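# Move two pipette tip boxes onto the pipetting robot deck

## Task

Fetch both pipette tip boxes from the supply shelving and place them into the two vacant slots on the deck of the pipetting robot, which sits on the shelved bench. Each box's lid must finish fully closed on it, and every other piece of labware on the deck must finish seated in its slot. Flipping a box over, or letting any box or lid reach the floor, is a failure. Moving the pedal bin and the stool is allowed. At the end, release the gripper and back the robot away. The robot must not fall or finish leaning.

## Robot and tools

Robot: a Hello Robot Stretch 4 in simulation. It has one arm. The omni-wheel base carries a mast, a lift rides the mast, a telescoping arm reaches forward from the lift, and a three-joint wrist holds a two-finger gripper. The robot is about 1.6 m tall, and the rim of the base lies within 0.23 m of the base origin. Cameras: head_camera looks ahead and down from the top of the mast; turn the base to look elsewhere. head_left_camera and head_right_camera are fisheyes that look down more steeply and also show the base and arm. wrist_camera looks along the fingers, and the fingertips appear near the bottom of its image.

Frames: the base frame has its origin on the floor under the centre of the base, with x forward, y left and z up. hand_pose is the point between the open fingertips (link pinch), given in the base frame. Its printed value may be slightly wrong. The odometry frame is the base frame as it was at scene start. base_odometry counts wheel turns only, so slipping shows up as travel. If turned_by_wheels and turned_by_imu disagree by more than about 0.1 rad, the base probably hit something or slipped.

execute_actions(actions, cameras): actions holds one action, or none to just read the state and images. An action may contain base, joints, or both, plus optional pace and contact_limits. Alternatively it may be {"end_of_arm": "enable_torque"} on its own, which turns any wrist or gripper motor that has shut itself off back on. Motions within an action start at the same moment.
- base: exactly one relative move from the current base position. translate_m drives straight, forward positive, -2 to 2 m. strafe_m moves sideways, left positive, -2 to 2 m. rotate_rad turns on the spot, counter-clockwise positive, -3.2 to 3.2 rad.
- joints: absolute targets by name. lift_m 0 to 1.2 m. arm_m 0 to 0.55 m extension. wrist_yaw_rad -1.134 to 4.276, where 0 is forward, positive turns left, and 3.14 is folded back; above 3.4 the arm may block it. wrist_pitch_rad -1.117 to 4.259, where 0 is level and 1.57 points straight down. wrist_roll_rad -1.117 to 4.259, where 0 puts the fingers at equal height and positive rolls clockwise as seen from behind. gripper_m -0.038 to 0.141, the gap between the fingertips in metres; negative values press the fingers together.
- A joint target outside its range is clipped and the result reports it. Any other out-of-range value, or an unknown key, rejects the whole call.
- pace: "slow", "default", "fast" or "max". Base speed is 0.1, 0.3, 0.4 or 0.6 m/s respectively, and it is reduced further when the lift is high.
- contact_limits: {"arm_m": 0 to 0.75} sets how hard the arm may push before it stops. The default is 0.5.
- cameras: a list of camera names, or "all". Omitting it or passing null gives all cameras; [] gives none.
A single action runs for at most 15 s. Any joint or base left out of an action may still be driving toward its previous target.

wait(seconds 0-10) returns fresh state and images without commanding anything. zoom_image(camera, region [x0,y0,x1,y1] in pixels, at most 504x504) returns a closer view of that camera's latest image. read_manual only returns licence text. finished_scene(scene) ends the scene and cannot be undone. Once a result reports a stop, any later movement calls in the same reply are skipped.

Result fields: base_status and joint_status describe how each motion ended. "done" means it reached its target; for the base, this only means the wheels turned the full amount. "off_target" means it stopped short and may still be pushing. "contact_stop_at_<key>" means it struck something; the part then holds or goes slack, a slack lift can sink, and slack wheels can roll. "limit_stop_at_tilt" means the lean exceeded 6 degrees and the lift, arm and wheels go slack. "limit_stop_at_own_body" means the robot nearly hit itself; this is likely with pitch below -0.2 combined with a large roll. "torque_fault" means a wrist or gripper motor has gone limp; send enable_torque. on_its_own lists what happened without a command. lidar_m gives 12 distances in 30-degree sectors: the 1st points ahead, the 4th left, the 7th behind, the 10th right. "-" means nothing was seen or something is closer than 0.25 m. wrist_depth_mm is a 7x7 grid of depths from 100 to 2000 mm. motor_effort is a percentage, with the peak in brackets. base_tilt is in degrees.

Tips: to unfold at the start, send lift_m 0.4 together with wrist_yaw_rad 0. To grasp, command a gripper_m smaller than the object's width; the gripper reading alone does not tell you whether something is held, so look at the gripper effort. Do not turn or drive carrying more than 1 kg with arm_m above 0.2. Avoid hard pushes, drops and slams. Lower each box gently into its slot, check that its lid is closed, then let go and retreat.

Each tool is called as a command line: name --argument value for each argument, lists and objects as JSON in quotes; but a table of rows of numbers goes row by row, as --pt "numbers of a row", without its own name.

## Session

execute_actions --actions '[]'

Scene clock: 0.00 s.
base_odometry: x=+0.000 y=+0.000 heading=+0.000 (m, m, rad; odometry frame)
turned_by_wheels: +0.000 (rad since the last result)
turned_by_imu: +0.000 (rad since the last result)
base_tilt: forward=+0.8 right=+0.2 (deg)
lidar_m: 2.14 1.32 1.33 1.66 1.91 1.91 1.43 1.32 1.32 2.23 1.56 1.57
base_status: not commanded
joint_positions: lift_m=+0.241 arm_m=+0.000 wrist_yaw_rad=+3.116 wrist_pitch_rad=+0.018 wrist_roll_rad=+0.018 gripper_m=+0.057
joint_status: not commanded
motor_effort: lift_m=+19 arm_m=+0 wrist_yaw_rad=+1 wrist_pitch_rad=-6 wrist_roll_rad=+1 gripper_m=-4 wheel_0=+1 wheel_1=+0 wheel_2=+1 (%)
hand_pose: x=-0.1151 y=+0.0946 z=+0.4142 quat_wxyz=(+0.013, -0.009, +0.009, +1.000) (m; base frame)
wrist_depth_mm: - 145 246 - - - 1661 / - 114 144 - - - 1661 / - 116 143 - - - 1661 / 116 138 183 - - - 1576 / 223 1756 - - - - 1618 / 715 1430 213 1921 211 1756 1618 / 574 1060 1008 152 1078 1160 1229
pictures: head_camera, head_left_camera, head_right_camera, wrist_camera
Images, in order (width x height): head_camera 420x560, head_left_camera 420x672, head_right_camera 420x672, wrist_camera 616x392.

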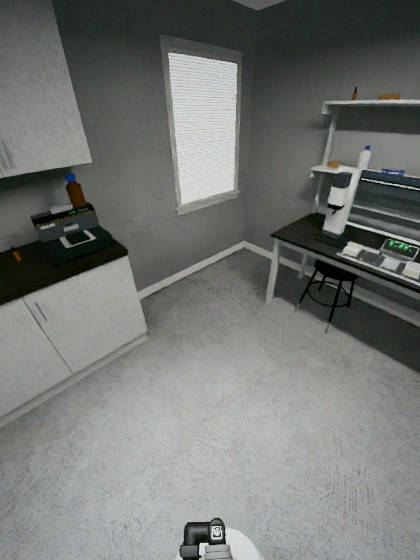

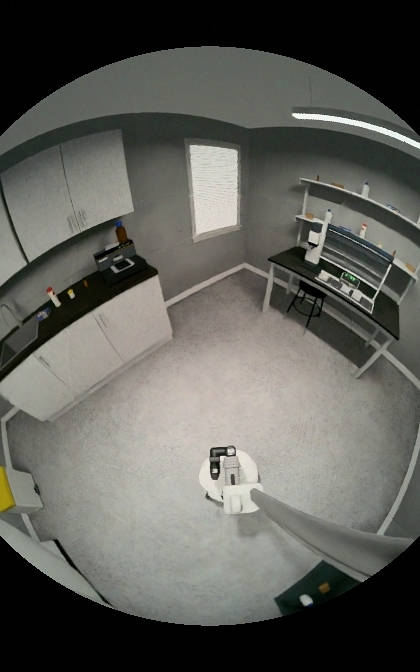

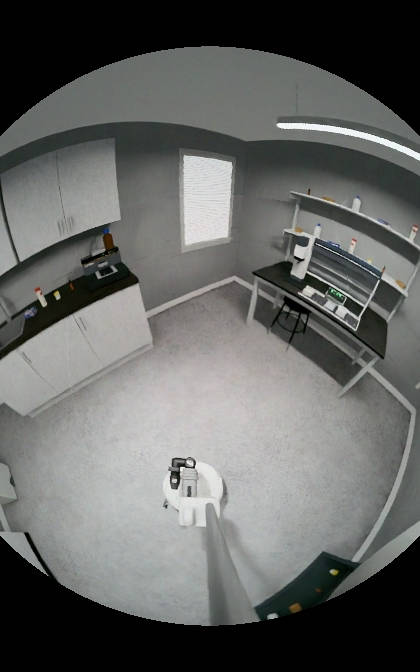

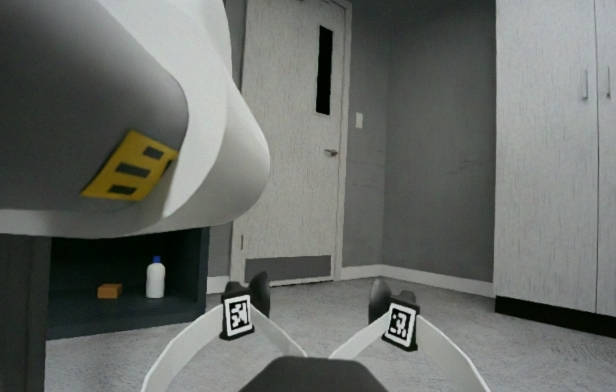

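execute_actions --actions '[{"base":{"rotate_rad":-0.75},"joints":{"lift_m":0.4,"wrist_yaw_rad":0}}]' --cameras '["head_camera"]'

zoom_image --camera "head_camera" --region '[60, 140, 360, 300]'

execute_actions --actions '[{"base":{"rotate_rad":-1.6}}]' --cameras '["head_camera","wrist_camera"]'

Scene clock: 3.40 s.
base_odometry: x=+0.000 y=+0.000 heading=-0.749 (m, m, rad; odometry frame)
turned_by_wheels: -0.749 (rad since the last result)
turned_by_imu: -0.757 (rad since the last result)
base_tilt: forward=+0.6 right=+0.1 (deg)
lidar_m: 1.55 1.70 1.30 1.30 1.44 1.99 1.91 2.28 1.33 1.32 1.91 1.59
base_status: done
joint_positions: lift_m=+0.400 arm_m=+0.000 wrist_yaw_rad=+0.000 wrist_pitch_rad=+0.018 wrist_roll_rad=+0.018 gripper_m=+0.057
joint_status: all done
motor_effort: lift_m=+24(26) arm_m=+0(0) wrist_yaw_rad=+0(4) wrist_pitch_rad=-6(4) wrist_roll_rad=+2(1) gripper_m=-3(4) wheel_0=+2(10) wheel_1=+2(8) wheel_2=+3(9) (%)
hand_pose: x=+0.4595 y=-0.0873 z=+0.5727 quat_wxyz=(+1.000, +0.009, +0.009, +0.000) (m; base frame)
wrist_depth_mm: - - - - - - 1983 / - - - 1983 - - 1983 / - - - - - - 1983 / - - 1708 1576 1921 1983 1863 / - - - - - 1921 1921 / - 1983 213 - 211 1921 1863 / 1336 1397 1397 153 1430 1430 1618
pictures: head_camera
Images, in order (width x height): head_camera 420x560.

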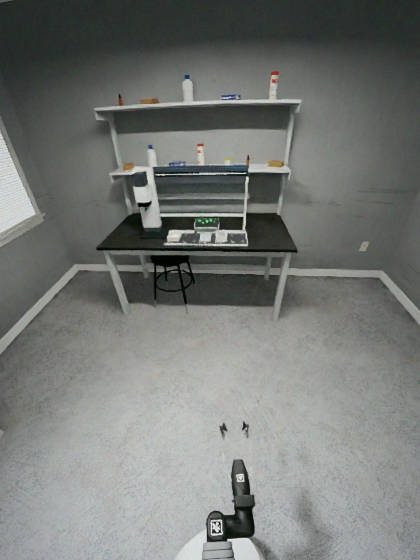

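Region (60, 140, 360, 300) of head_camera's 420x560 image, scaled by 1.680, with more detail than that image has; it fills the top 269 rows of this view, and the rest is white.

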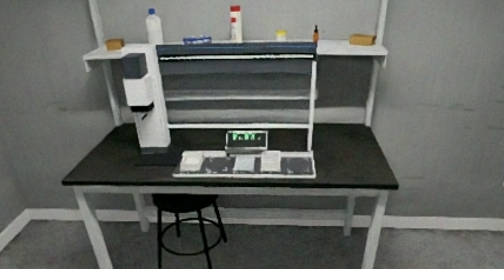

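Scene clock: 5.47 s.
base_odometry: x=+0.000 y=+0.000 heading=-2.349 (m, m, rad; odometry frame)
turned_by_wheels: -1.599 (rad since the last result)
turned_by_imu: -1.616 (rad since the last result)
base_tilt: forward=+0.7 right=+0.0 (deg)
lidar_m: 1.30 1.89 1.61 1.56 1.67 1.35 1.33 1.44 2.02 1.90 2.07 1.35
base_status: done
joint_positions: lift_m=+0.400 arm_m=+0.000 wrist_yaw_rad=+0.000 wrist_pitch_rad=+0.018 wrist_roll_rad=+0.018 gripper_m=+0.057
joint_status: not commanded
motor_effort: lift_m=+22(24) arm_m=-1(0) wrist_yaw_rad=+1(0) wrist_pitch_rad=-6(6) wrist_roll_rad=+1(2) gripper_m=-3(2) wheel_0=+3(6) wheel_1=+3(11) wheel_2=+4(11) (%)
hand_pose: x=+0.4595 y=-0.0875 z=+0.5728 quat_wxyz=(+1.000, +0.009, +0.009, +0.000) (m; base frame)
wrist_depth_mm: 1756 1708 1618 1397 1464 1397 1430 / 1808 1661 1618 1576 1537 1397 1430 / 1756 1708 1661 1499 1464 1229 1430 / 1661 1661 1618 1576 1537 1464 1430 / 1661 1661 1618 1366 1464 1118 1397 / 1708 1618 213 1499 211 1430 1430 / 1397 1397 1229 153 1229 1138 1397
pictures: head_camera, wrist_camera
camera_calibration (this result's frames):
wrist_camera: T_world_to_cam=[[0.0335611, -0.998553, 0.0420292, -0.117526], [0.0369577, -0.0407842, -0.998484, 0.621061], [0.998753, 0.0350635, 0.0355355, -0.249616], [0, 0, 0, 1]] pos_world=[0.230296, -0.0832738, 0.633929]
Images, in order (width x height): head_camera 420x560, wrist_camera 616x392.

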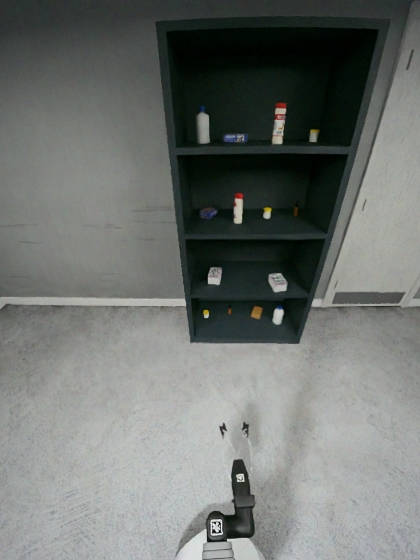

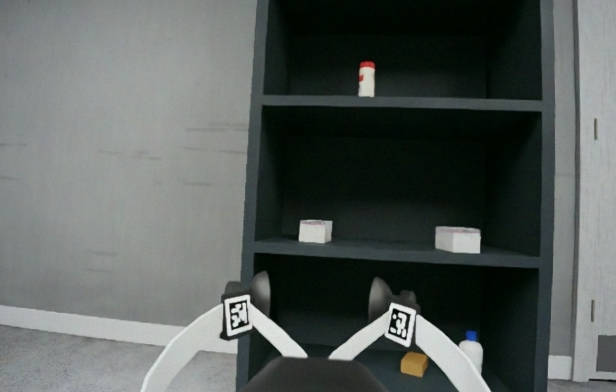

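execute_actions --actions '[{"base":{"translate_m":0.65},"joints":{"lift_m":0.42,"gripper_m":0.141,"wrist_pitch_rad":0.15}}]' --cameras '["head_camera","wrist_camera"]'

Scene clock: 9.93 s.
base_odometry: x=-0.456 y=-0.463 heading=-2.348 (m, m, rad; odometry frame)
turned_by_wheels: +0.000 (rad since the last result)
turned_by_imu: +0.000 (rad since the last result)
base_tilt: forward=+0.7 right=+0.2 (deg)
lidar_m: 0.63 1.22 1.75 1.53 1.66 2.02 1.99 2.15 2.00 1.98 0.90 0.68
base_status: done
joint_positions: lift_m=+0.420 arm_m=+0.000 wrist_yaw_rad=+0.000 wrist_pitch_rad=+0.152 wrist_roll_rad=+0.018 gripper_m=+0.141
joint_status: all done
motor_effort: lift_m=+24(25) arm_m=+0(0) wrist_yaw_rad=+0(1) wrist_pitch_rad=-5(1) wrist_roll_rad=+1(0) gripper_m=+0(3) wheel_0=+2(8) wheel_1=+3(4) wheel_2=-1(10) (%)
hand_pose: x=+0.4562 y=-0.0874 z=+0.5542 quat_wxyz=(+0.997, +0.009, +0.076, -0.001) (m; base frame)
wrist_depth_mm: 960 931 591 842 831 798 778 / 991 960 621 878 866 831 809 / 1008 960 640 891 854 854 809 / 1008 960 654 878 866 842 831 / 1008 976 484 455 473 488 508 / 1078 991 214 946 878 215 831 / 1042 991 691 150 891 854 854
pictures: head_camera, wrist_camera
camera_calibration (this result's frames):
wrist_camera: T_world_to_cam=[[0.0391193, -0.998544, 0.037139, -0.116389], [-0.096924, -0.040784, -0.994456, 0.661422], [0.994523, 0.0353027, -0.0983784, -0.16954], [0, 0, 0, 1]] pos_world=[0.237273, -0.0832591, 0.645399]
Images, in order (width x height): head_camera 420x560, wrist_camera 616x392.

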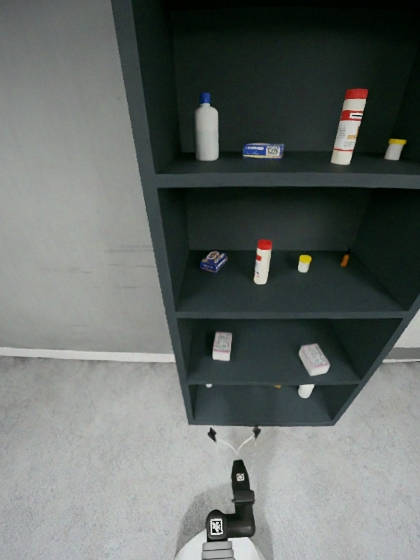

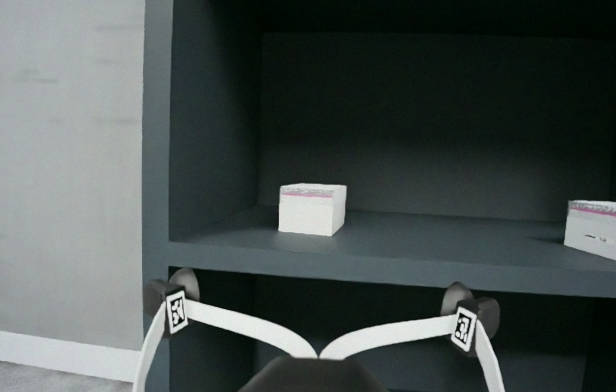

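zoom_image --camera "wrist_camera" --region '[240, 150, 400, 260]'

zoom_image --camera "head_camera" --region '[170, 310, 370, 450]'

Region (240, 150, 400, 260) of wrist_camera's 616x392 image, scaled by 3.150; it fills the top 346 rows of this view, and the rest is white.

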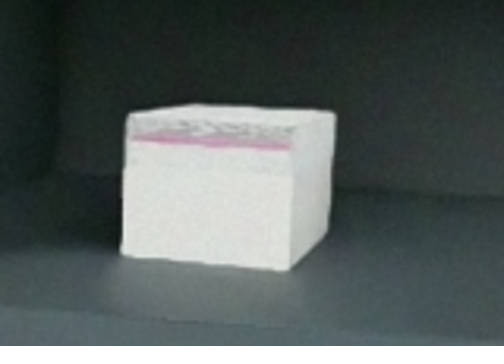

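Region (170, 310, 370, 450) of head_camera's 420x560 image, scaled by 2.520, with more detail than that image has; it fills the top 353 rows of this view, and the rest is white.

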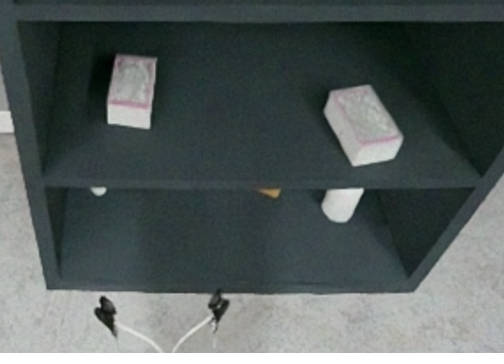

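execute_actions --actions '[{"base":{"strafe_m":0.07},"joints":{"lift_m":0.48,"wrist_pitch_rad":0.3,"wrist_yaw_rad":-0.2,"wrist_roll_rad":0,"arm_m":0.3}}]' --cameras '["head_camera","wrist_camera"]'

Scene clock: 15.20 s.
base_odometry: x=-0.406 y=-0.512 heading=-2.348 (m, m, rad; odometry frame)
turned_by_wheels: +0.000 (rad since the last result)
turned_by_imu: +0.001 (rad since the last result)
base_tilt: forward=+0.6 right=+0.2 (deg)
lidar_m: 0.65 1.21 1.79 1.46 1.54 2.64 1.96 2.15 2.09 2.05 0.91 0.68
base_status: done
joint_positions: lift_m=+0.480 arm_m=+0.299 wrist_yaw_rad=-0.200 wrist_pitch_rad=+0.302 wrist_roll_rad=+0.001 gripper_m=+0.141
joint_status: all done
motor_effort: lift_m=+24(24) arm_m=+5(6) wrist_yaw_rad=+1(2) wrist_pitch_rad=-4(5) wrist_roll_rad=+0(1) gripper_m=+1(0) wheel_0=-2(6) wheel_1=+0(8) wheel_2=+0(1) (%)
hand_pose: x=+0.7225 y=-0.1404 z=+0.5720 quat_wxyz=(+0.984, +0.015, +0.150, -0.099) (m; base frame)
wrist_depth_mm: 222 343 554 564 569 580 603 / 224 351 569 591 597 603 621 / 228 364 597 609 615 627 634 / 229 366 603 392 621 640 654 / 233 342 359 298 415 433 449 / 233 257 214 293 298 214 307 / 211 216 223 150 230 227 246
pictures: head_camera, wrist_camera
camera_calibration (this result's frames):
wrist_camera: T_world_to_cam=[[-0.149776, -0.987589, 0.0472716, -0.0481321], [-0.250818, -0.00829515, -0.967999, 0.80344], [0.956377, -0.15684, -0.246463, -0.345469], [0, 0, 0, 1]] pos_world=[0.524706, -0.0950534, 0.694859]
Images, in order (width x height): head_camera 420x560, wrist_camera 616x392.

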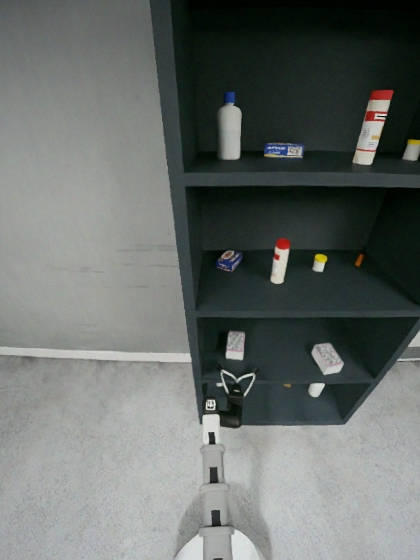

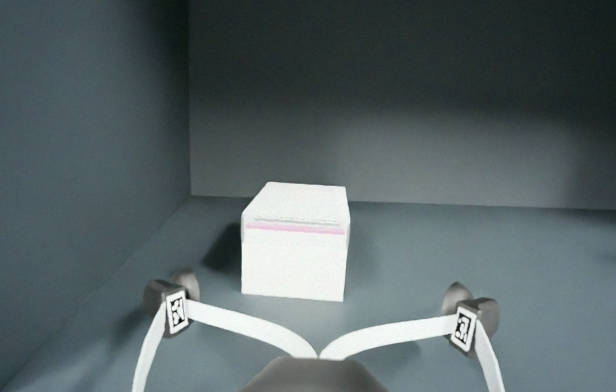

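execute_actions --actions '[{"joints":{"lift_m":0.471,"arm_m":0.36},"pace":"slow","contact_limits":{"arm_m":0.2}}]' --cameras '["wrist_camera"]'

execute_actions --actions '[{"joints":{"arm_m":0.425},"pace":"slow","contact_limits":{"arm_m":0.2}}]' --cameras '["wrist_camera","head_camera"]'

Scene clock: 19.60 s.
base_odometry: x=-0.406 y=-0.512 heading=-2.348 (m, m, rad; odometry frame)
turned_by_wheels: +0.000 (rad since the last result)
turned_by_imu: +0.001 (rad since the last result)
base_tilt: forward=+0.7 right=+0.2 (deg)
lidar_m: 0.65 1.22 1.78 1.44 1.55 2.65 1.97 2.13 2.10 2.06 0.91 0.68
base_status: not commanded
joint_positions: lift_m=+0.471 arm_m=+0.359 wrist_yaw_rad=-0.200 wrist_pitch_rad=+0.302 wrist_roll_rad=+0.001 gripper_m=+0.141
joint_status: all done
motor_effort: lift_m=+14(23) arm_m=+6(5) wrist_yaw_rad=+1(0) wrist_pitch_rad=-4(5) wrist_roll_rad=-1(1) gripper_m=-2(0) wheel_0=-2(2) wheel_1=+0(0) wheel_2=+0(0) (%)
contact_limits: arm_m 0.2
hand_pose: x=+0.7825 y=-0.1404 z=+0.5639 quat_wxyz=(+0.984, +0.015, +0.150, -0.099) (m; base frame)
wrist_depth_mm: 213 334 500 508 521 525 530 / 216 343 517 535 539 549 554 / 220 347 539 544 559 559 580 / 223 355 549 559 580 585 597 / 224 329 347 239 392 407 418 / 224 245 214 242 279 216 291 / 199 206 211 150 218 215 234
pictures: wrist_camera
camera_calibration (this result's frames):
wrist_camera: T_world_to_cam=[[-0.149846, -0.987579, 0.0472714, -0.0387286], [-0.250819, -0.00827735, -0.967999, 0.810594], [0.956366, -0.156907, -0.246463, -0.404821], [0, 0, 0, 1]] pos_world=[0.584665, -0.0950573, 0.686711]
Images, in order (width x height): wrist_camera 616x392.

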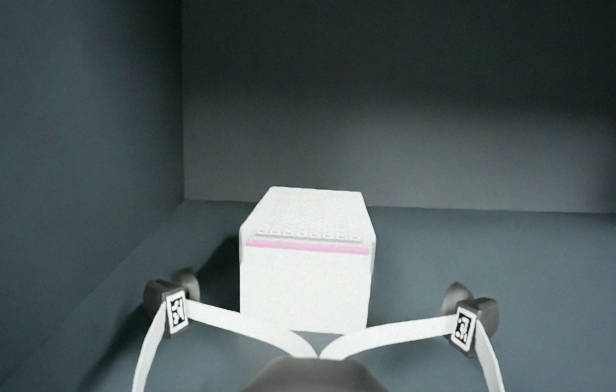

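Scene clock: 21.50 s.
base_odometry: x=-0.406 y=-0.512 heading=-2.348 (m, m, rad; odometry frame)
turned_by_wheels: +0.000 (rad since the last result)
turned_by_imu: +0.000 (rad since the last result)
base_tilt: forward=+0.6 right=+0.1 (deg)
lidar_m: 0.65 1.23 1.79 1.44 1.54 2.65 1.97 2.16 2.10 2.05 0.90 0.69
base_status: not commanded
joint_positions: lift_m=+0.471 arm_m=+0.424 wrist_yaw_rad=-0.200 wrist_pitch_rad=+0.302 wrist_roll_rad=+0.001 gripper_m=+0.141
joint_status: all done
motor_effort: lift_m=+14(14) arm_m=+6(7) wrist_yaw_rad=+2(2) wrist_pitch_rad=-5(5) wrist_roll_rad=+0(1) gripper_m=+0(1) wheel_0=-2(2) wheel_1=+0(0) wheel_2=+0(0) (%)
contact_limits: arm_m 0.2
hand_pose: x=+0.8474 y=-0.1405 z=+0.5638 quat_wxyz=(+0.984, +0.015, +0.150, -0.099) (m; base frame)
wrist_depth_mm: 206 324 439 449 459 466 473 / 209 330 455 466 469 480 488 / 212 338 477 488 496 500 508 / 216 342 488 500 512 521 530 / 216 319 370 216 345 404 421 / 217 245 193 179 177 215 291 / 199 206 202 149 183 220 233
pictures: head_camera, wrist_camera
camera_calibration (this result's frames):
wrist_camera: T_world_to_cam=[[-0.150306, -0.987509, 0.0472672, -0.0287167], [-0.250902, -0.00814314, -0.967978, 0.826925], [0.956272, -0.157353, -0.246544, -0.466845], [0, 0, 0, 1]] pos_world=[0.649592, -0.0950836, 0.686705]
Images, in order (width x height): head_camera 420x560, wrist_camera 616x392.

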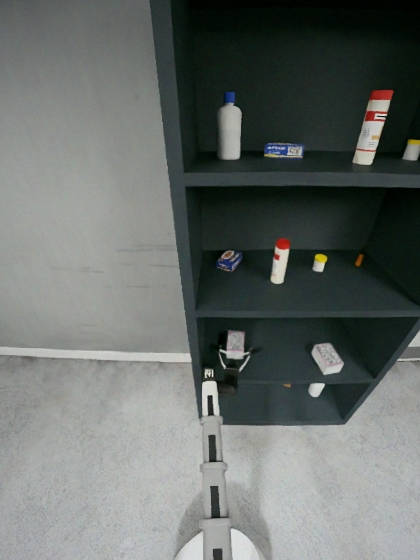

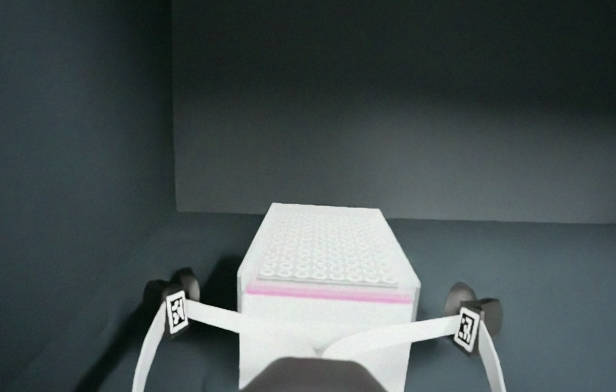

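execute_actions --actions '[{"joints":{"gripper_m":0.045}}]' --cameras '["wrist_camera"]'

execute_actions --actions '[{"joints":{"lift_m":0.51},"pace":"slow"}]' --cameras '["wrist_camera","head_left_camera"]'

Scene clock: 24.30 s.
base_odometry: x=-0.406 y=-0.512 heading=-2.348 (m, m, rad; odometry frame)
turned_by_wheels: +0.000 (rad since the last result)
turned_by_imu: +0.001 (rad since the last result)
base_tilt: forward=+0.8 right=+0.1 (deg)
lidar_m: 0.66 1.23 1.80 1.43 1.56 2.64 1.99 2.14 2.10 2.06 0.89 0.69
base_status: not commanded
joint_positions: lift_m=+0.471 arm_m=+0.424 wrist_yaw_rad=-0.200 wrist_pitch_rad=+0.302 wrist_roll_rad=+0.001 gripper_m=+0.045
joint_status: all done
motor_effort: lift_m=+14(14) arm_m=+6(6) wrist_yaw_rad=+1(2) wrist_pitch_rad=-6(7) wrist_roll_rad=+0(1) gripper_m=-16(15) wheel_0=-2(2) wheel_1=+0(0) wheel_2=+0(0) (%)
hand_pose: x=+0.8475 y=-0.1404 z=+0.5637 quat_wxyz=(+0.984, +0.015, +0.150, -0.099) (m; base frame)
wrist_depth_mm: 205 324 445 449 462 466 469 / 209 329 459 466 477 480 492 / 213 336 477 488 492 500 508 / 214 340 488 500 508 521 530 / 216 315 368 211 366 407 421 / 216 260 181 171 176 287 290 / 199 200 192 173 175 191 231
pictures: wrist_camera
camera_calibration (this result's frames):
wrist_camera: T_world_to_cam=[[-0.149817, -0.987584, 0.0472494, -0.0289866], [-0.251245, -0.00819301, -0.967889, 0.827085], [0.956259, -0.156878, -0.246898, -0.466668], [0, 0, 0, 1]] pos_world=[0.649714, -0.0950601, 0.686677]
Images, in order (width x height): wrist_camera 616x392.

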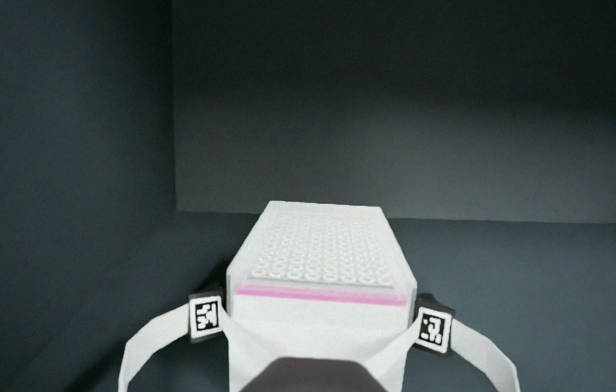

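Scene clock: 25.47 s.
base_odometry: x=-0.406 y=-0.512 heading=-2.348 (m, m, rad; odometry frame)
turned_by_wheels: +0.000 (rad since the last result)
turned_by_imu: +0.000 (rad since the last result)
base_tilt: forward=+0.7 right=+0.2 (deg)
lidar_m: 0.65 1.23 1.80 1.44 1.55 2.64 1.96 2.14 2.09 2.05 0.89 0.67
base_status: not commanded
joint_positions: lift_m=+0.510 arm_m=+0.424 wrist_yaw_rad=-0.200 wrist_pitch_rad=+0.303 wrist_roll_rad=+0.001 gripper_m=+0.045
joint_status: all done
motor_effort: lift_m=+25(25) arm_m=+6(6) wrist_yaw_rad=+0(1) wrist_pitch_rad=-10(9) wrist_roll_rad=+0(0) gripper_m=-14(15) wheel_0=-2(2) wheel_1=+0(0) wheel_2=+0(0) (%)
hand_pose: x=+0.8474 y=-0.1404 z=+0.6015 quat_wxyz=(+0.984, +0.015, +0.150, -0.099) (m; base frame)
wrist_depth_mm: 206 322 442 455 462 466 473 / 208 330 459 469 477 484 488 / 212 338 477 488 496 500 508 / 214 338 496 504 517 517 530 / 216 343 452 213 455 508 521 / 216 307 181 172 176 359 359 / 216 250 240 173 174 218 285
pictures: head_left_camera, wrist_camera
camera_calibration (this result's frames):
wrist_camera: T_world_to_cam=[[-0.149767, -0.987594, 0.0471963, -0.0307787], [-0.25227, -0.00798554, -0.967624, 0.864369], [0.955997, -0.156825, -0.247944, -0.456393], [0, 0, 0, 1]] pos_world=[0.649755, -0.0950681, 0.724677]
Images, in order (width x height): head_left_camera 420x672, wrist_camera 616x392.

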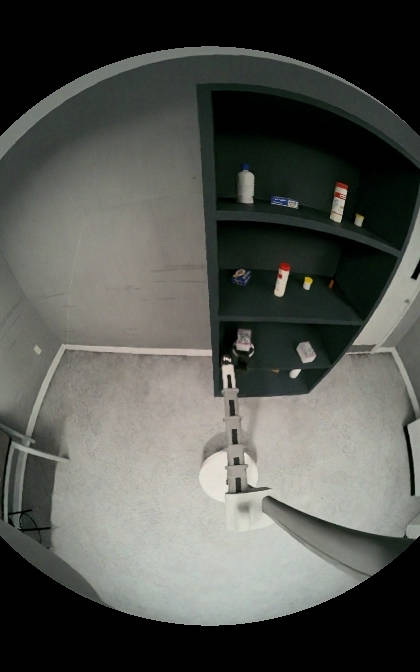

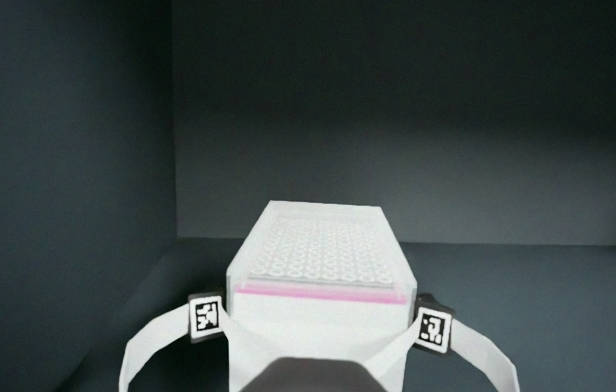

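execute_actions --actions '[{"base":{"translate_m":-0.55},"joints":{"arm_m":0.0}}]' --cameras '[]'

execute_actions --actions '[{"base":{"rotate_rad":1.56},"joints":{"lift_m":0.85,"wrist_yaw_rad":0},"pace":"slow"}]' --cameras '[]'

execute_actions --actions '[{"base":{"translate_m":0.85}}]' --cameras '["wrist_camera","head_camera"]'

Scene clock: 29.80 s.
base_odometry: x=-0.020 y=-0.120 heading=-2.349 (m, m, rad; odometry frame)
turned_by_wheels: +0.000 (rad since the last result)
turned_by_imu: +0.001 (rad since the last result)
base_tilt: forward=+0.7 right=+0.2 (deg)
lidar_m: 1.21 1.80 1.52 1.46 1.59 1.45 1.42 1.51 2.09 1.99 2.22 1.24
base_status: done
joint_positions: lift_m=+0.510 arm_m=+0.001 wrist_yaw_rad=-0.200 wrist_pitch_rad=+0.304 wrist_roll_rad=+0.001 gripper_m=+0.045
joint_status: all done
motor_effort: lift_m=+24(25) arm_m=-6(3) wrist_yaw_rad=+1(0) wrist_pitch_rad=-9(11) wrist_roll_rad=+0(0) gripper_m=-13(14) wheel_0=-2(7) wheel_1=-2(5) wheel_2=-1(11) (%)
hand_pose: x=+0.4244 y=-0.1404 z=+0.6015 quat_wxyz=(+0.984, +0.015, +0.150, -0.099) (m; base frame)
wrist_depth_mm: 1281 1308 1008 1118 1138 976 1397 / 1336 1366 1366 1397 1397 1182 1499 / 1397 1366 1336 1464 1464 1255 1499 / 1464 1464 1366 1499 1576 1205 1576 / 1464 1537 1397 212 1464 1308 1661 / 1229 1255 181 171 177 1308 1366 / 976 946 931 172 174 591 1098
pictures: none
No camera images: the call's "cameras" was empty. Leave "cameras" out to get every camera's image.

Scene clock: 33.10 s.
base_odometry: x=-0.020 y=-0.120 heading=-0.790 (m, m, rad; odometry frame)
turned_by_wheels: +1.559 (rad since the last result)
turned_by_imu: +1.577 (rad since the last result)
base_tilt: forward=+0.7 right=+0.1 (deg)
lidar_m: 1.47 1.61 1.42 1.40 1.52 2.10 1.99 2.23 1.24 1.22 1.80 1.54
base_status: done
joint_positions: lift_m=+0.850 arm_m=+0.001 wrist_yaw_rad=+0.000 wrist_pitch_rad=+0.304 wrist_roll_rad=+0.001 gripper_m=+0.045
joint_status: all done
motor_effort: lift_m=+25(25) arm_m=-5(6) wrist_yaw_rad=+0(6) wrist_pitch_rad=-9(9) wrist_roll_rad=+0(1) gripper_m=-14(13) wheel_0=-4(2) wheel_1=-3(7) wheel_2=-4(8) (%)
hand_pose: x=+0.4472 y=-0.0874 z=+0.9415 quat_wxyz=(+0.988, +0.000, +0.151, +0.000) (m; base frame)
wrist_depth_mm: - - 1921 1983 1863 1708 1756 / - - - 1537 1921 1921 1808 / - - - - 1983 1863 1808 / - 1537 1464 1366 1366 1921 1921 / - - - 214 1397 - - / 1708 1756 181 171 177 - - / 1464 1430 1366 172 175 831 1661
pictures: none
No camera images: the call's "cameras" was empty. Leave "cameras" out to get every camera's image.

Scene clock: 37.40 s.
base_odometry: x=+0.578 y=-0.724 heading=-0.790 (m, m, rad; odometry frame)
turned_by_wheels: +0.000 (rad since the last result)
turned_by_imu: -0.001 (rad since the last result)
base_tilt: forward=+0.7 right=+0.1 (deg)
lidar_m: 0.57 0.70 0.99 1.44 1.45 2.16 2.83 1.75 1.46 1.75 1.87 0.64
base_status: done
joint_positions: lift_m=+0.850 arm_m=+0.001 wrist_yaw_rad=+0.000 wrist_pitch_rad=+0.304 wrist_roll_rad=+0.001 gripper_m=+0.045
joint_status: not commanded
motor_effort: lift_m=+24(25) arm_m=-5(5) wrist_yaw_rad=+1(1) wrist_pitch_rad=-9(10) wrist_roll_rad=+0(0) gripper_m=-14(15) wheel_0=+2(4) wheel_1=+1(7) wheel_2=-2(11) (%)
hand_pose: x=+0.4472 y=-0.0874 z=+0.9415 quat_wxyz=(+0.988, +0.000, +0.151, +0.000) (m; base frame)
wrist_depth_mm: 750 732 699 691 831 1025 1025 / 1008 1255 1205 1160 1098 1042 1060 / 809 1281 1229 1160 1138 1098 1078 / 798 991 798 1118 1205 1160 1138 / 621 691 668 213 732 831 1182 / 535 525 181 172 176 574 580 / 723 741 517 173 174 303 462
pictures: head_camera, wrist_camera
camera_calibration (this result's frames):
wrist_camera: T_world_to_cam=[[0.0494313, -0.99766, 0.047236, -0.144465], [-0.245813, -0.0579912, -0.967581, 1.08553], [0.968056, 0.0362176, -0.248105, 0.0303781], [0, 0, 0, 1]] pos_world=[0.244572, -0.0822756, 1.0647]
Images, in order (width x height): head_camera 420x560, wrist_camera 616x392.

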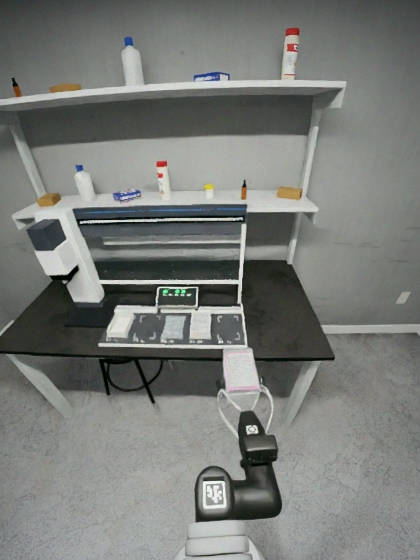

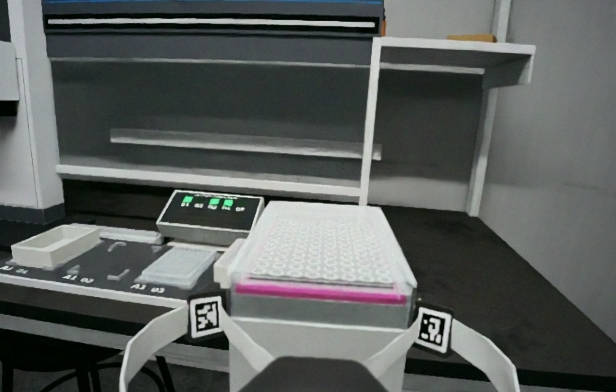

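zoom_image --camera "head_camera" --region '[90, 280, 290, 410]'

Region (90, 280, 290, 410) of head_camera's 420x560 image, scaled by 2.520, with more detail than that image has; it fills the top 328 rows of this view, and the rest is white.

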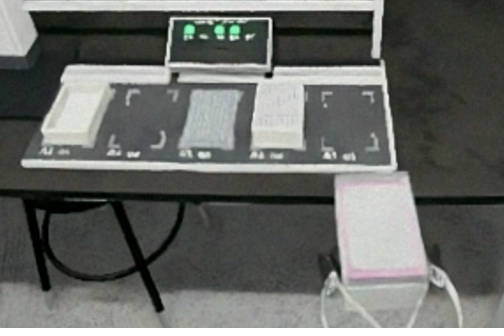

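execute_actions --actions '[{"base":{"rotate_rad":-0.085},"joints":{"lift_m":0.79},"pace":"slow"}]' --cameras '[]'

execute_actions --actions '[{"base":{"strafe_m":0.06},"joints":{"arm_m":0.17},"pace":"slow"}]' --cameras '["wrist_camera","head_camera"]'

zoom_image --camera "head_camera" --region '[130, 280, 290, 390]'

Scene clock: 44.40 s.
base_odometry: x=+0.578 y=-0.724 heading=-0.874 (m, m, rad; odometry frame)
turned_by_wheels: -0.084 (rad since the last result)
turned_by_imu: -0.084 (rad since the last result)
base_tilt: forward=+0.7 right=+0.2 (deg)
lidar_m: 0.52 0.68 0.95 1.64 1.41 1.95 2.88 1.83 1.49 1.76 1.84 0.68
base_status: done
joint_positions: lift_m=+0.790 arm_m=+0.001 wrist_yaw_rad=+0.000 wrist_pitch_rad=+0.304 wrist_roll_rad=+0.001 gripper_m=+0.045
joint_status: all done
motor_effort: lift_m=+14(22) arm_m=-5(5) wrist_yaw_rad=+1(1) wrist_pitch_rad=-9(10) wrist_roll_rad=+1(0) gripper_m=-15(15) wheel_0=+3(6) wheel_1=+3(5) wheel_2=+2(6) (%)
hand_pose: x=+0.4472 y=-0.0874 z=+0.8824 quat_wxyz=(+0.989, +0.000, +0.151, +0.000) (m; base frame)
wrist_depth_mm: 1098 1078 976 683 1008 1008 1098 / 1205 1182 1138 1182 1182 1118 1118 / 1229 1205 1182 1182 1160 1182 1138 / 866 723 741 960 1060 1229 1205 / 525 535 539 213 591 647 1281 / 517 466 181 171 176 466 469 / 1160 1336 1281 173 174 340 1366
pictures: none
No camera images: the call's "cameras" was empty. Leave "cameras" out to get every camera's image.

Scene clock: 47.37 s.
base_odometry: x=+0.624 y=-0.685 heading=-0.874 (m, m, rad; odometry frame)
turned_by_wheels: +0.000 (rad since the last result)
turned_by_imu: +0.001 (rad since the last result)
base_tilt: forward=+0.7 right=+0.2 (deg)
lidar_m: 0.62 0.67 0.92 1.66 1.35 1.87 2.86 1.96 1.55 1.81 1.89 0.67
base_status: done
joint_positions: lift_m=+0.790 arm_m=+0.169 wrist_yaw_rad=+0.000 wrist_pitch_rad=+0.304 wrist_roll_rad=+0.001 gripper_m=+0.045
joint_status: all done
motor_effort: lift_m=+14(14) arm_m=+6(7) wrist_yaw_rad=+1(0) wrist_pitch_rad=-9(10) wrist_roll_rad=+0(0) gripper_m=-15(15) wheel_0=-3(13) wheel_1=+2(7) wheel_2=+0(4) (%)
hand_pose: x=+0.6152 y=-0.0874 z=+0.8824 quat_wxyz=(+0.989, +0.000, +0.151, +0.000) (m; base frame)
wrist_depth_mm: 991 991 960 976 842 809 931 / 1008 991 1025 991 976 976 946 / 1060 976 1042 1042 1008 1025 1025 / 842 569 597 878 1042 1042 1025 / 521 530 455 213 580 654 1060 / 379 387 181 172 176 462 462 / 327 322 309 173 175 255 364
pictures: head_camera, wrist_camera
camera_calibration (this result's frames):
wrist_camera: T_world_to_cam=[[0.0493863, -0.997662, 0.0472387, -0.14996], [-0.245765, -0.0579809, -0.967594, 1.06957], [0.968071, 0.0361762, -0.248054, -0.146942], [0, 0, 0, 1]] pos_world=[0.412519, -0.0822787, 1.00554]
Images, in order (width x height): head_camera 420x560, wrist_camera 616x392.

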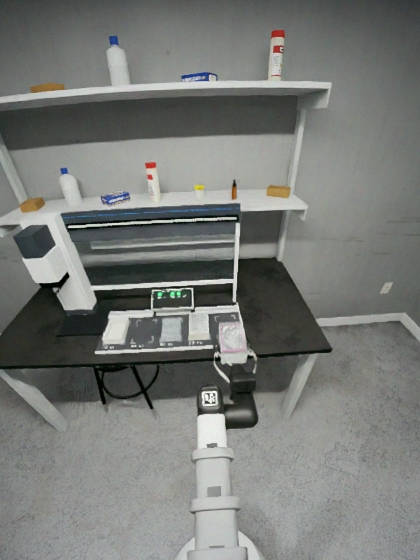

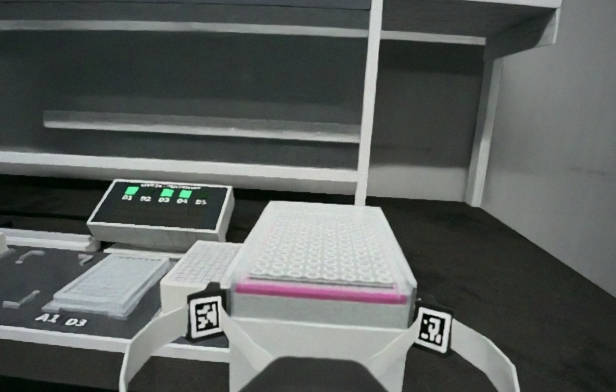

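Region (130, 280, 290, 390) of head_camera's 420x560 image, scaled by 3.150, with more detail than that image has; it fills the top 346 rows of this view, and the rest is white.

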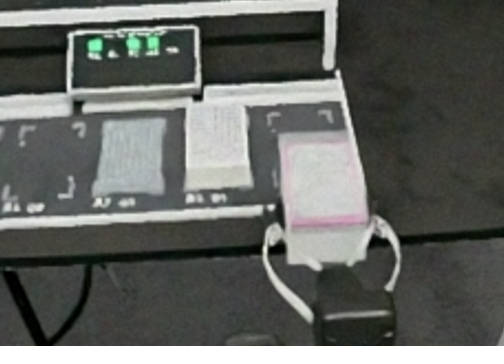

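execute_actions --actions '[{"joints":{"lift_m":0.745,"arm_m":0.22},"pace":"slow"}]' --cameras '["wrist_camera","head_camera","head_right_camera"]'

zoom_image --camera "head_camera" --region '[170, 295, 270, 375]'

zoom_image --camera "head_right_camera" --region '[160, 300, 260, 380]'

Scene clock: 50.37 s.
base_odometry: x=+0.624 y=-0.685 heading=-0.874 (m, m, rad; odometry frame)
turned_by_wheels: +0.000 (rad since the last result)
turned_by_imu: +0.001 (rad since the last result)
base_tilt: forward=+0.7 right=+0.2 (deg)
lidar_m: 0.63 0.68 0.95 1.65 1.35 1.89 2.87 1.97 1.53 1.82 1.91 0.63
base_status: not commanded
joint_positions: lift_m=+0.745 arm_m=+0.219 wrist_yaw_rad=+0.000 wrist_pitch_rad=+0.304 wrist_roll_rad=+0.001 gripper_m=+0.045
joint_status: all done
motor_effort: lift_m=+14(15) arm_m=+6(4) wrist_yaw_rad=+1(1) wrist_pitch_rad=-8(9) wrist_roll_rad=+0(0) gripper_m=-14(14) wheel_0=-3(3) wheel_1=+2(2) wheel_2=+0(0) (%)
hand_pose: x=+0.6652 y=-0.0874 z=+0.8374 quat_wxyz=(+0.988, +0.000, +0.151, +0.000) (m; base frame)
wrist_depth_mm: 960 946 931 904 904 878 904 / 976 931 946 946 946 904 917 / 1008 991 976 991 960 946 946 / 661 480 525 798 842 904 960 / 421 404 347 213 477 525 535 / 307 314 181 172 177 373 379 / 265 259 251 173 174 223 296
pictures: head_camera, head_right_camera, wrist_camera
camera_calibration (this result's frames):
wrist_camera: T_world_to_cam=[[0.0493831, -0.997662, 0.0472381, -0.150302], [-0.245778, -0.0579799, -0.967591, 1.03833], [0.968067, 0.0361725, -0.248067, -0.206489], [0, 0, 0, 1]] pos_world=[0.462516, -0.082279, 0.960551]
Images, in order (width x height): head_camera 420x560, head_right_camera 420x672, wrist_camera 616x392.

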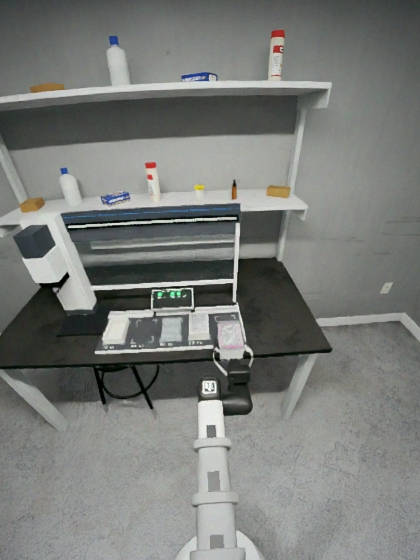

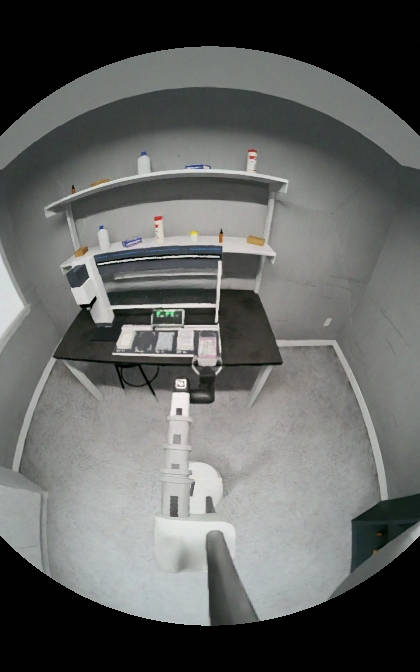

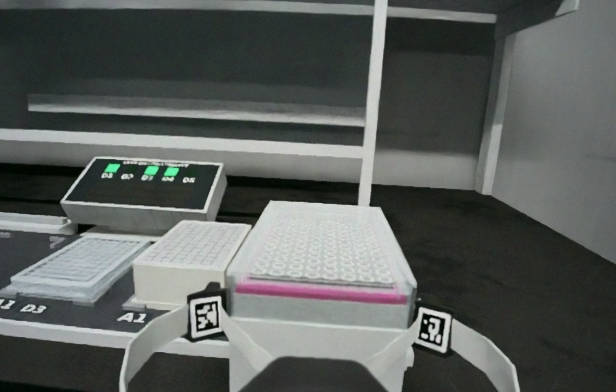

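Region (170, 295, 270, 375) of head_camera's 420x560 image, scaled by 5.040, with more detail than that image has; it fills the top 403 rows of this view, and the rest is white.

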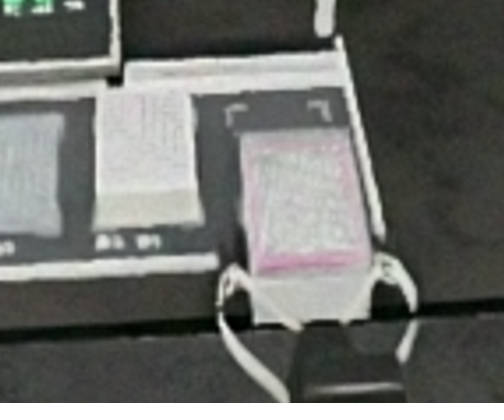

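Region (160, 300, 260, 380) of head_right_camera's 420x672 image, scaled by 5.040, with more detail than that image has; it fills the top 403 rows of this view, and the rest is white.

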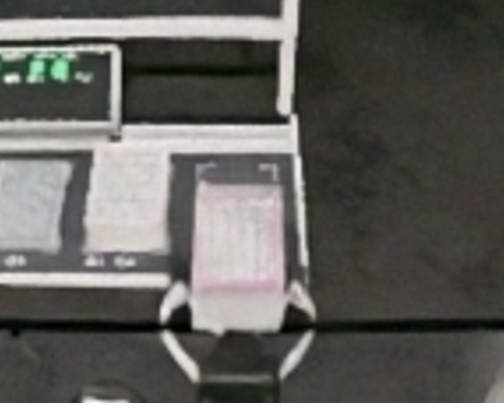

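execute_actions --actions '[{"joints":{"arm_m":0.32},"pace":"slow","contact_limits":{"arm_m":0.15}}]' --cameras '["wrist_camera","head_camera","head_right_camera"]'

zoom_image --camera "head_camera" --region '[170, 285, 270, 365]'

zoom_image --camera "head_right_camera" --region '[160, 300, 260, 380]'

Scene clock: 54.33 s.
base_odometry: x=+0.624 y=-0.685 heading=-0.874 (m, m, rad; odometry frame)
turned_by_wheels: +0.000 (rad since the last result)
turned_by_imu: +0.001 (rad since the last result)
base_tilt: forward=+0.6 right=+0.1 (deg)
lidar_m: 0.63 0.68 0.92 1.66 1.36 1.84 2.87 1.98 1.54 1.82 1.89 0.66
base_status: not commanded
joint_positions: lift_m=+0.745 arm_m=+0.319 wrist_yaw_rad=+0.000 wrist_pitch_rad=+0.304 wrist_roll_rad=+0.001 gripper_m=+0.045
joint_status: all done
motor_effort: lift_m=+14(14) arm_m=+6(5) wrist_yaw_rad=+1(0) wrist_pitch_rad=-11(10) wrist_roll_rad=+0(0) gripper_m=-13(16) wheel_0=-3(3) wheel_1=+2(2) wheel_2=+0(0) (%)
contact_limits: arm_m 0.15
hand_pose: x=+0.7652 y=-0.0874 z=+0.8374 quat_wxyz=(+0.988, +0.000, +0.151, +0.000) (m; base frame)
wrist_depth_mm: 866 854 820 809 798 809 788 / 854 866 854 866 842 842 820 / 891 917 891 891 866 866 854 / 410 410 699 798 768 820 866 / 382 373 389 213 469 530 539 / 306 244 180 172 176 377 375 / 232 215 218 173 174 224 296
pictures: head_camera, head_right_camera, wrist_camera
camera_calibration (this result's frames):
wrist_camera: T_world_to_cam=[[0.0493673, -0.997663, 0.047238, -0.155232], [-0.245779, -0.0579759, -0.967591, 1.0629], [0.968068, 0.0361572, -0.248067, -0.3033], [0, 0, 0, 1]] pos_world=[0.562518, -0.0822801, 0.960551]
Images, in order (width x height): head_camera 420x560, head_right_camera 420x672, wrist_camera 616x392.

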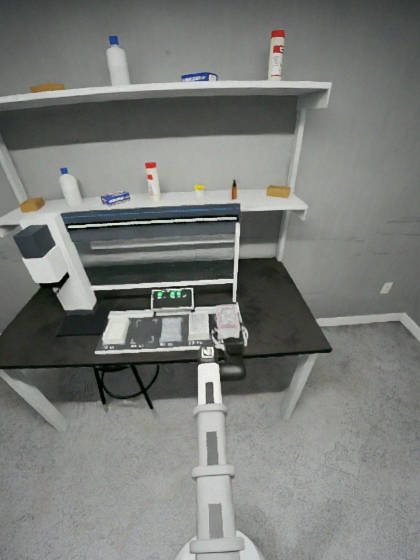

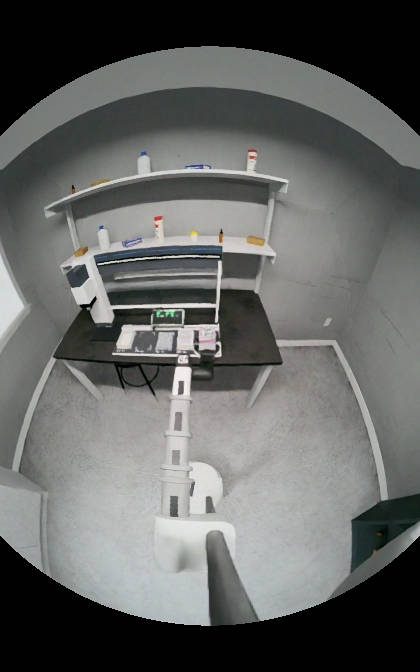

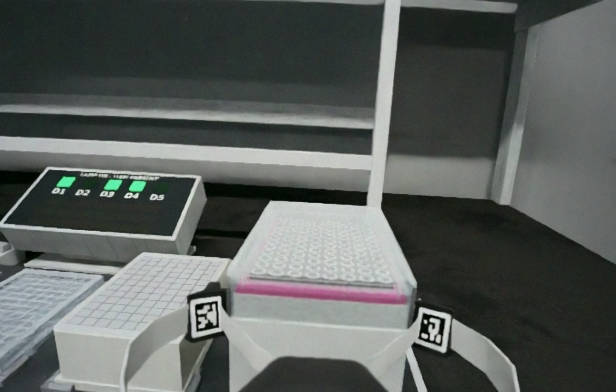

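Region (170, 285, 270, 365) of head_camera's 420x560 image, scaled by 5.040, with more detail than that image has; it fills the top 403 rows of this view, and the rest is white.

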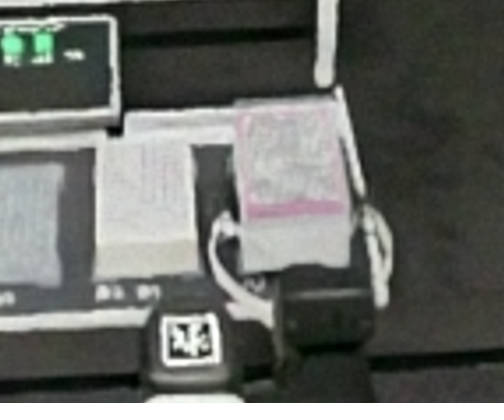

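Region (160, 300, 260, 380) of head_right_camera's 420x672 image, scaled by 5.040, with more detail than that image has; it fills the top 403 rows of this view, and the rest is white.

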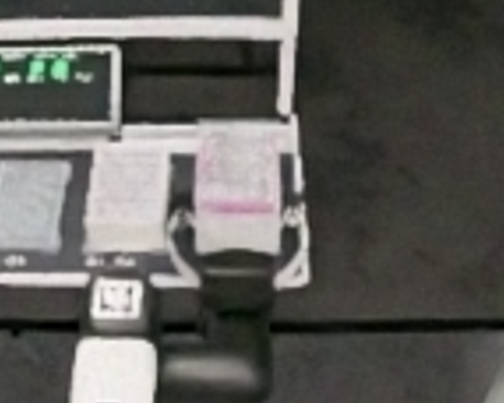

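execute_actions --actions '[{"joints":{"arm_m":0.34,"lift_m":0.735},"pace":"slow","contact_limits":{"arm_m":0.15}}]' --cameras '["wrist_camera","head_camera","head_left_camera"]'

zoom_image --camera "head_camera" --region '[170, 285, 270, 365]'

zoom_image --camera "head_left_camera" --region '[180, 300, 280, 380]'

Scene clock: 58.10 s.
base_odometry: x=+0.624 y=-0.685 heading=-0.874 (m, m, rad; odometry frame)
turned_by_wheels: +0.000 (rad since the last result)
turned_by_imu: +0.001 (rad since the last result)
base_tilt: forward=+0.7 right=+0.1 (deg)
lidar_m: 0.63 0.67 0.93 1.67 1.37 1.87 2.87 1.96 1.53 1.82 1.89 0.66
base_status: not commanded
joint_positions: lift_m=+0.735 arm_m=+0.339 wrist_yaw_rad=+0.000 wrist_pitch_rad=+0.304 wrist_roll_rad=+0.001 gripper_m=+0.045
joint_status: all done
motor_effort: lift_m=+14(14) arm_m=+6(7) wrist_yaw_rad=+1(1) wrist_pitch_rad=-9(10) wrist_roll_rad=-1(1) gripper_m=-14(15) wheel_0=-3(3) wheel_1=+2(2) wheel_2=+0(0) (%)
contact_limits: arm_m 0.15
hand_pose: x=+0.7852 y=-0.0874 z=+0.8274 quat_wxyz=(+0.988, +0.000, +0.151, +0.000) (m; base frame)
wrist_depth_mm: 842 831 820 798 788 788 788 / 842 842 842 820 831 809 798 / 891 878 866 854 842 842 842 / 382 384 654 759 715 820 878 / 362 351 436 213 445 504 512 / 278 227 181 172 177 351 357 / 195 193 218 173 174 216 278
pictures: head_camera, head_left_camera, wrist_camera
camera_calibration (this result's frames):
wrist_camera: T_world_to_cam=[[0.0493672, -0.997663, 0.047238, -0.155747], [-0.245779, -0.0579759, -0.967591, 1.05814], [0.968068, 0.0361571, -0.248067, -0.325141], [0, 0, 0, 1]] pos_world=[0.582517, -0.0822801, 0.95055]
Images, in order (width x height): head_camera 420x560, head_left_camera 420x672, wrist_camera 616x392.

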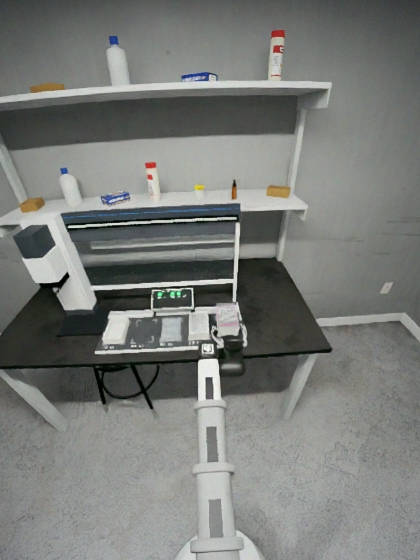

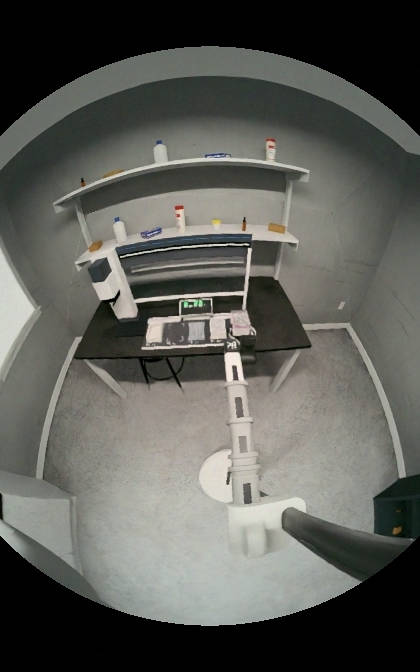

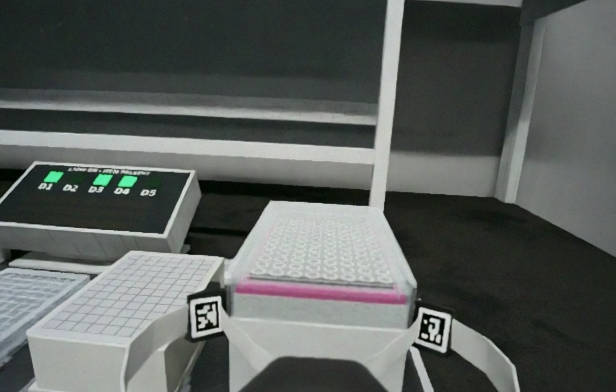

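Region (170, 285, 270, 365) of head_camera's 420x560 image, scaled by 5.040, with more detail than that image has; it fills the top 403 rows of this view, and the rest is white.

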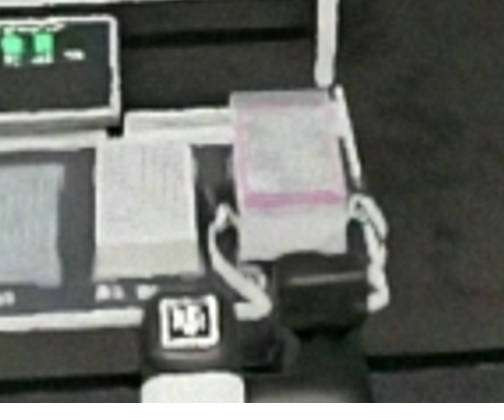

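Region (180, 300, 280, 380) of head_left_camera's 420x672 image, scaled by 5.040, with more detail than that image has; it fills the top 403 rows of this view, and the rest is white.

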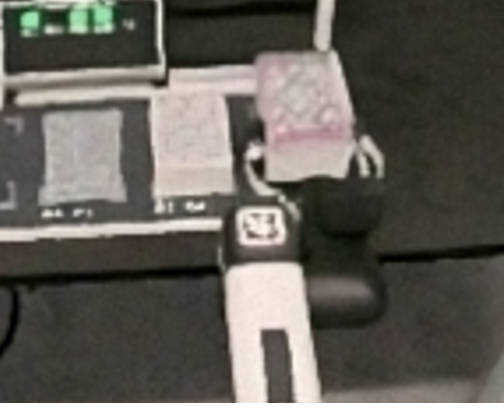

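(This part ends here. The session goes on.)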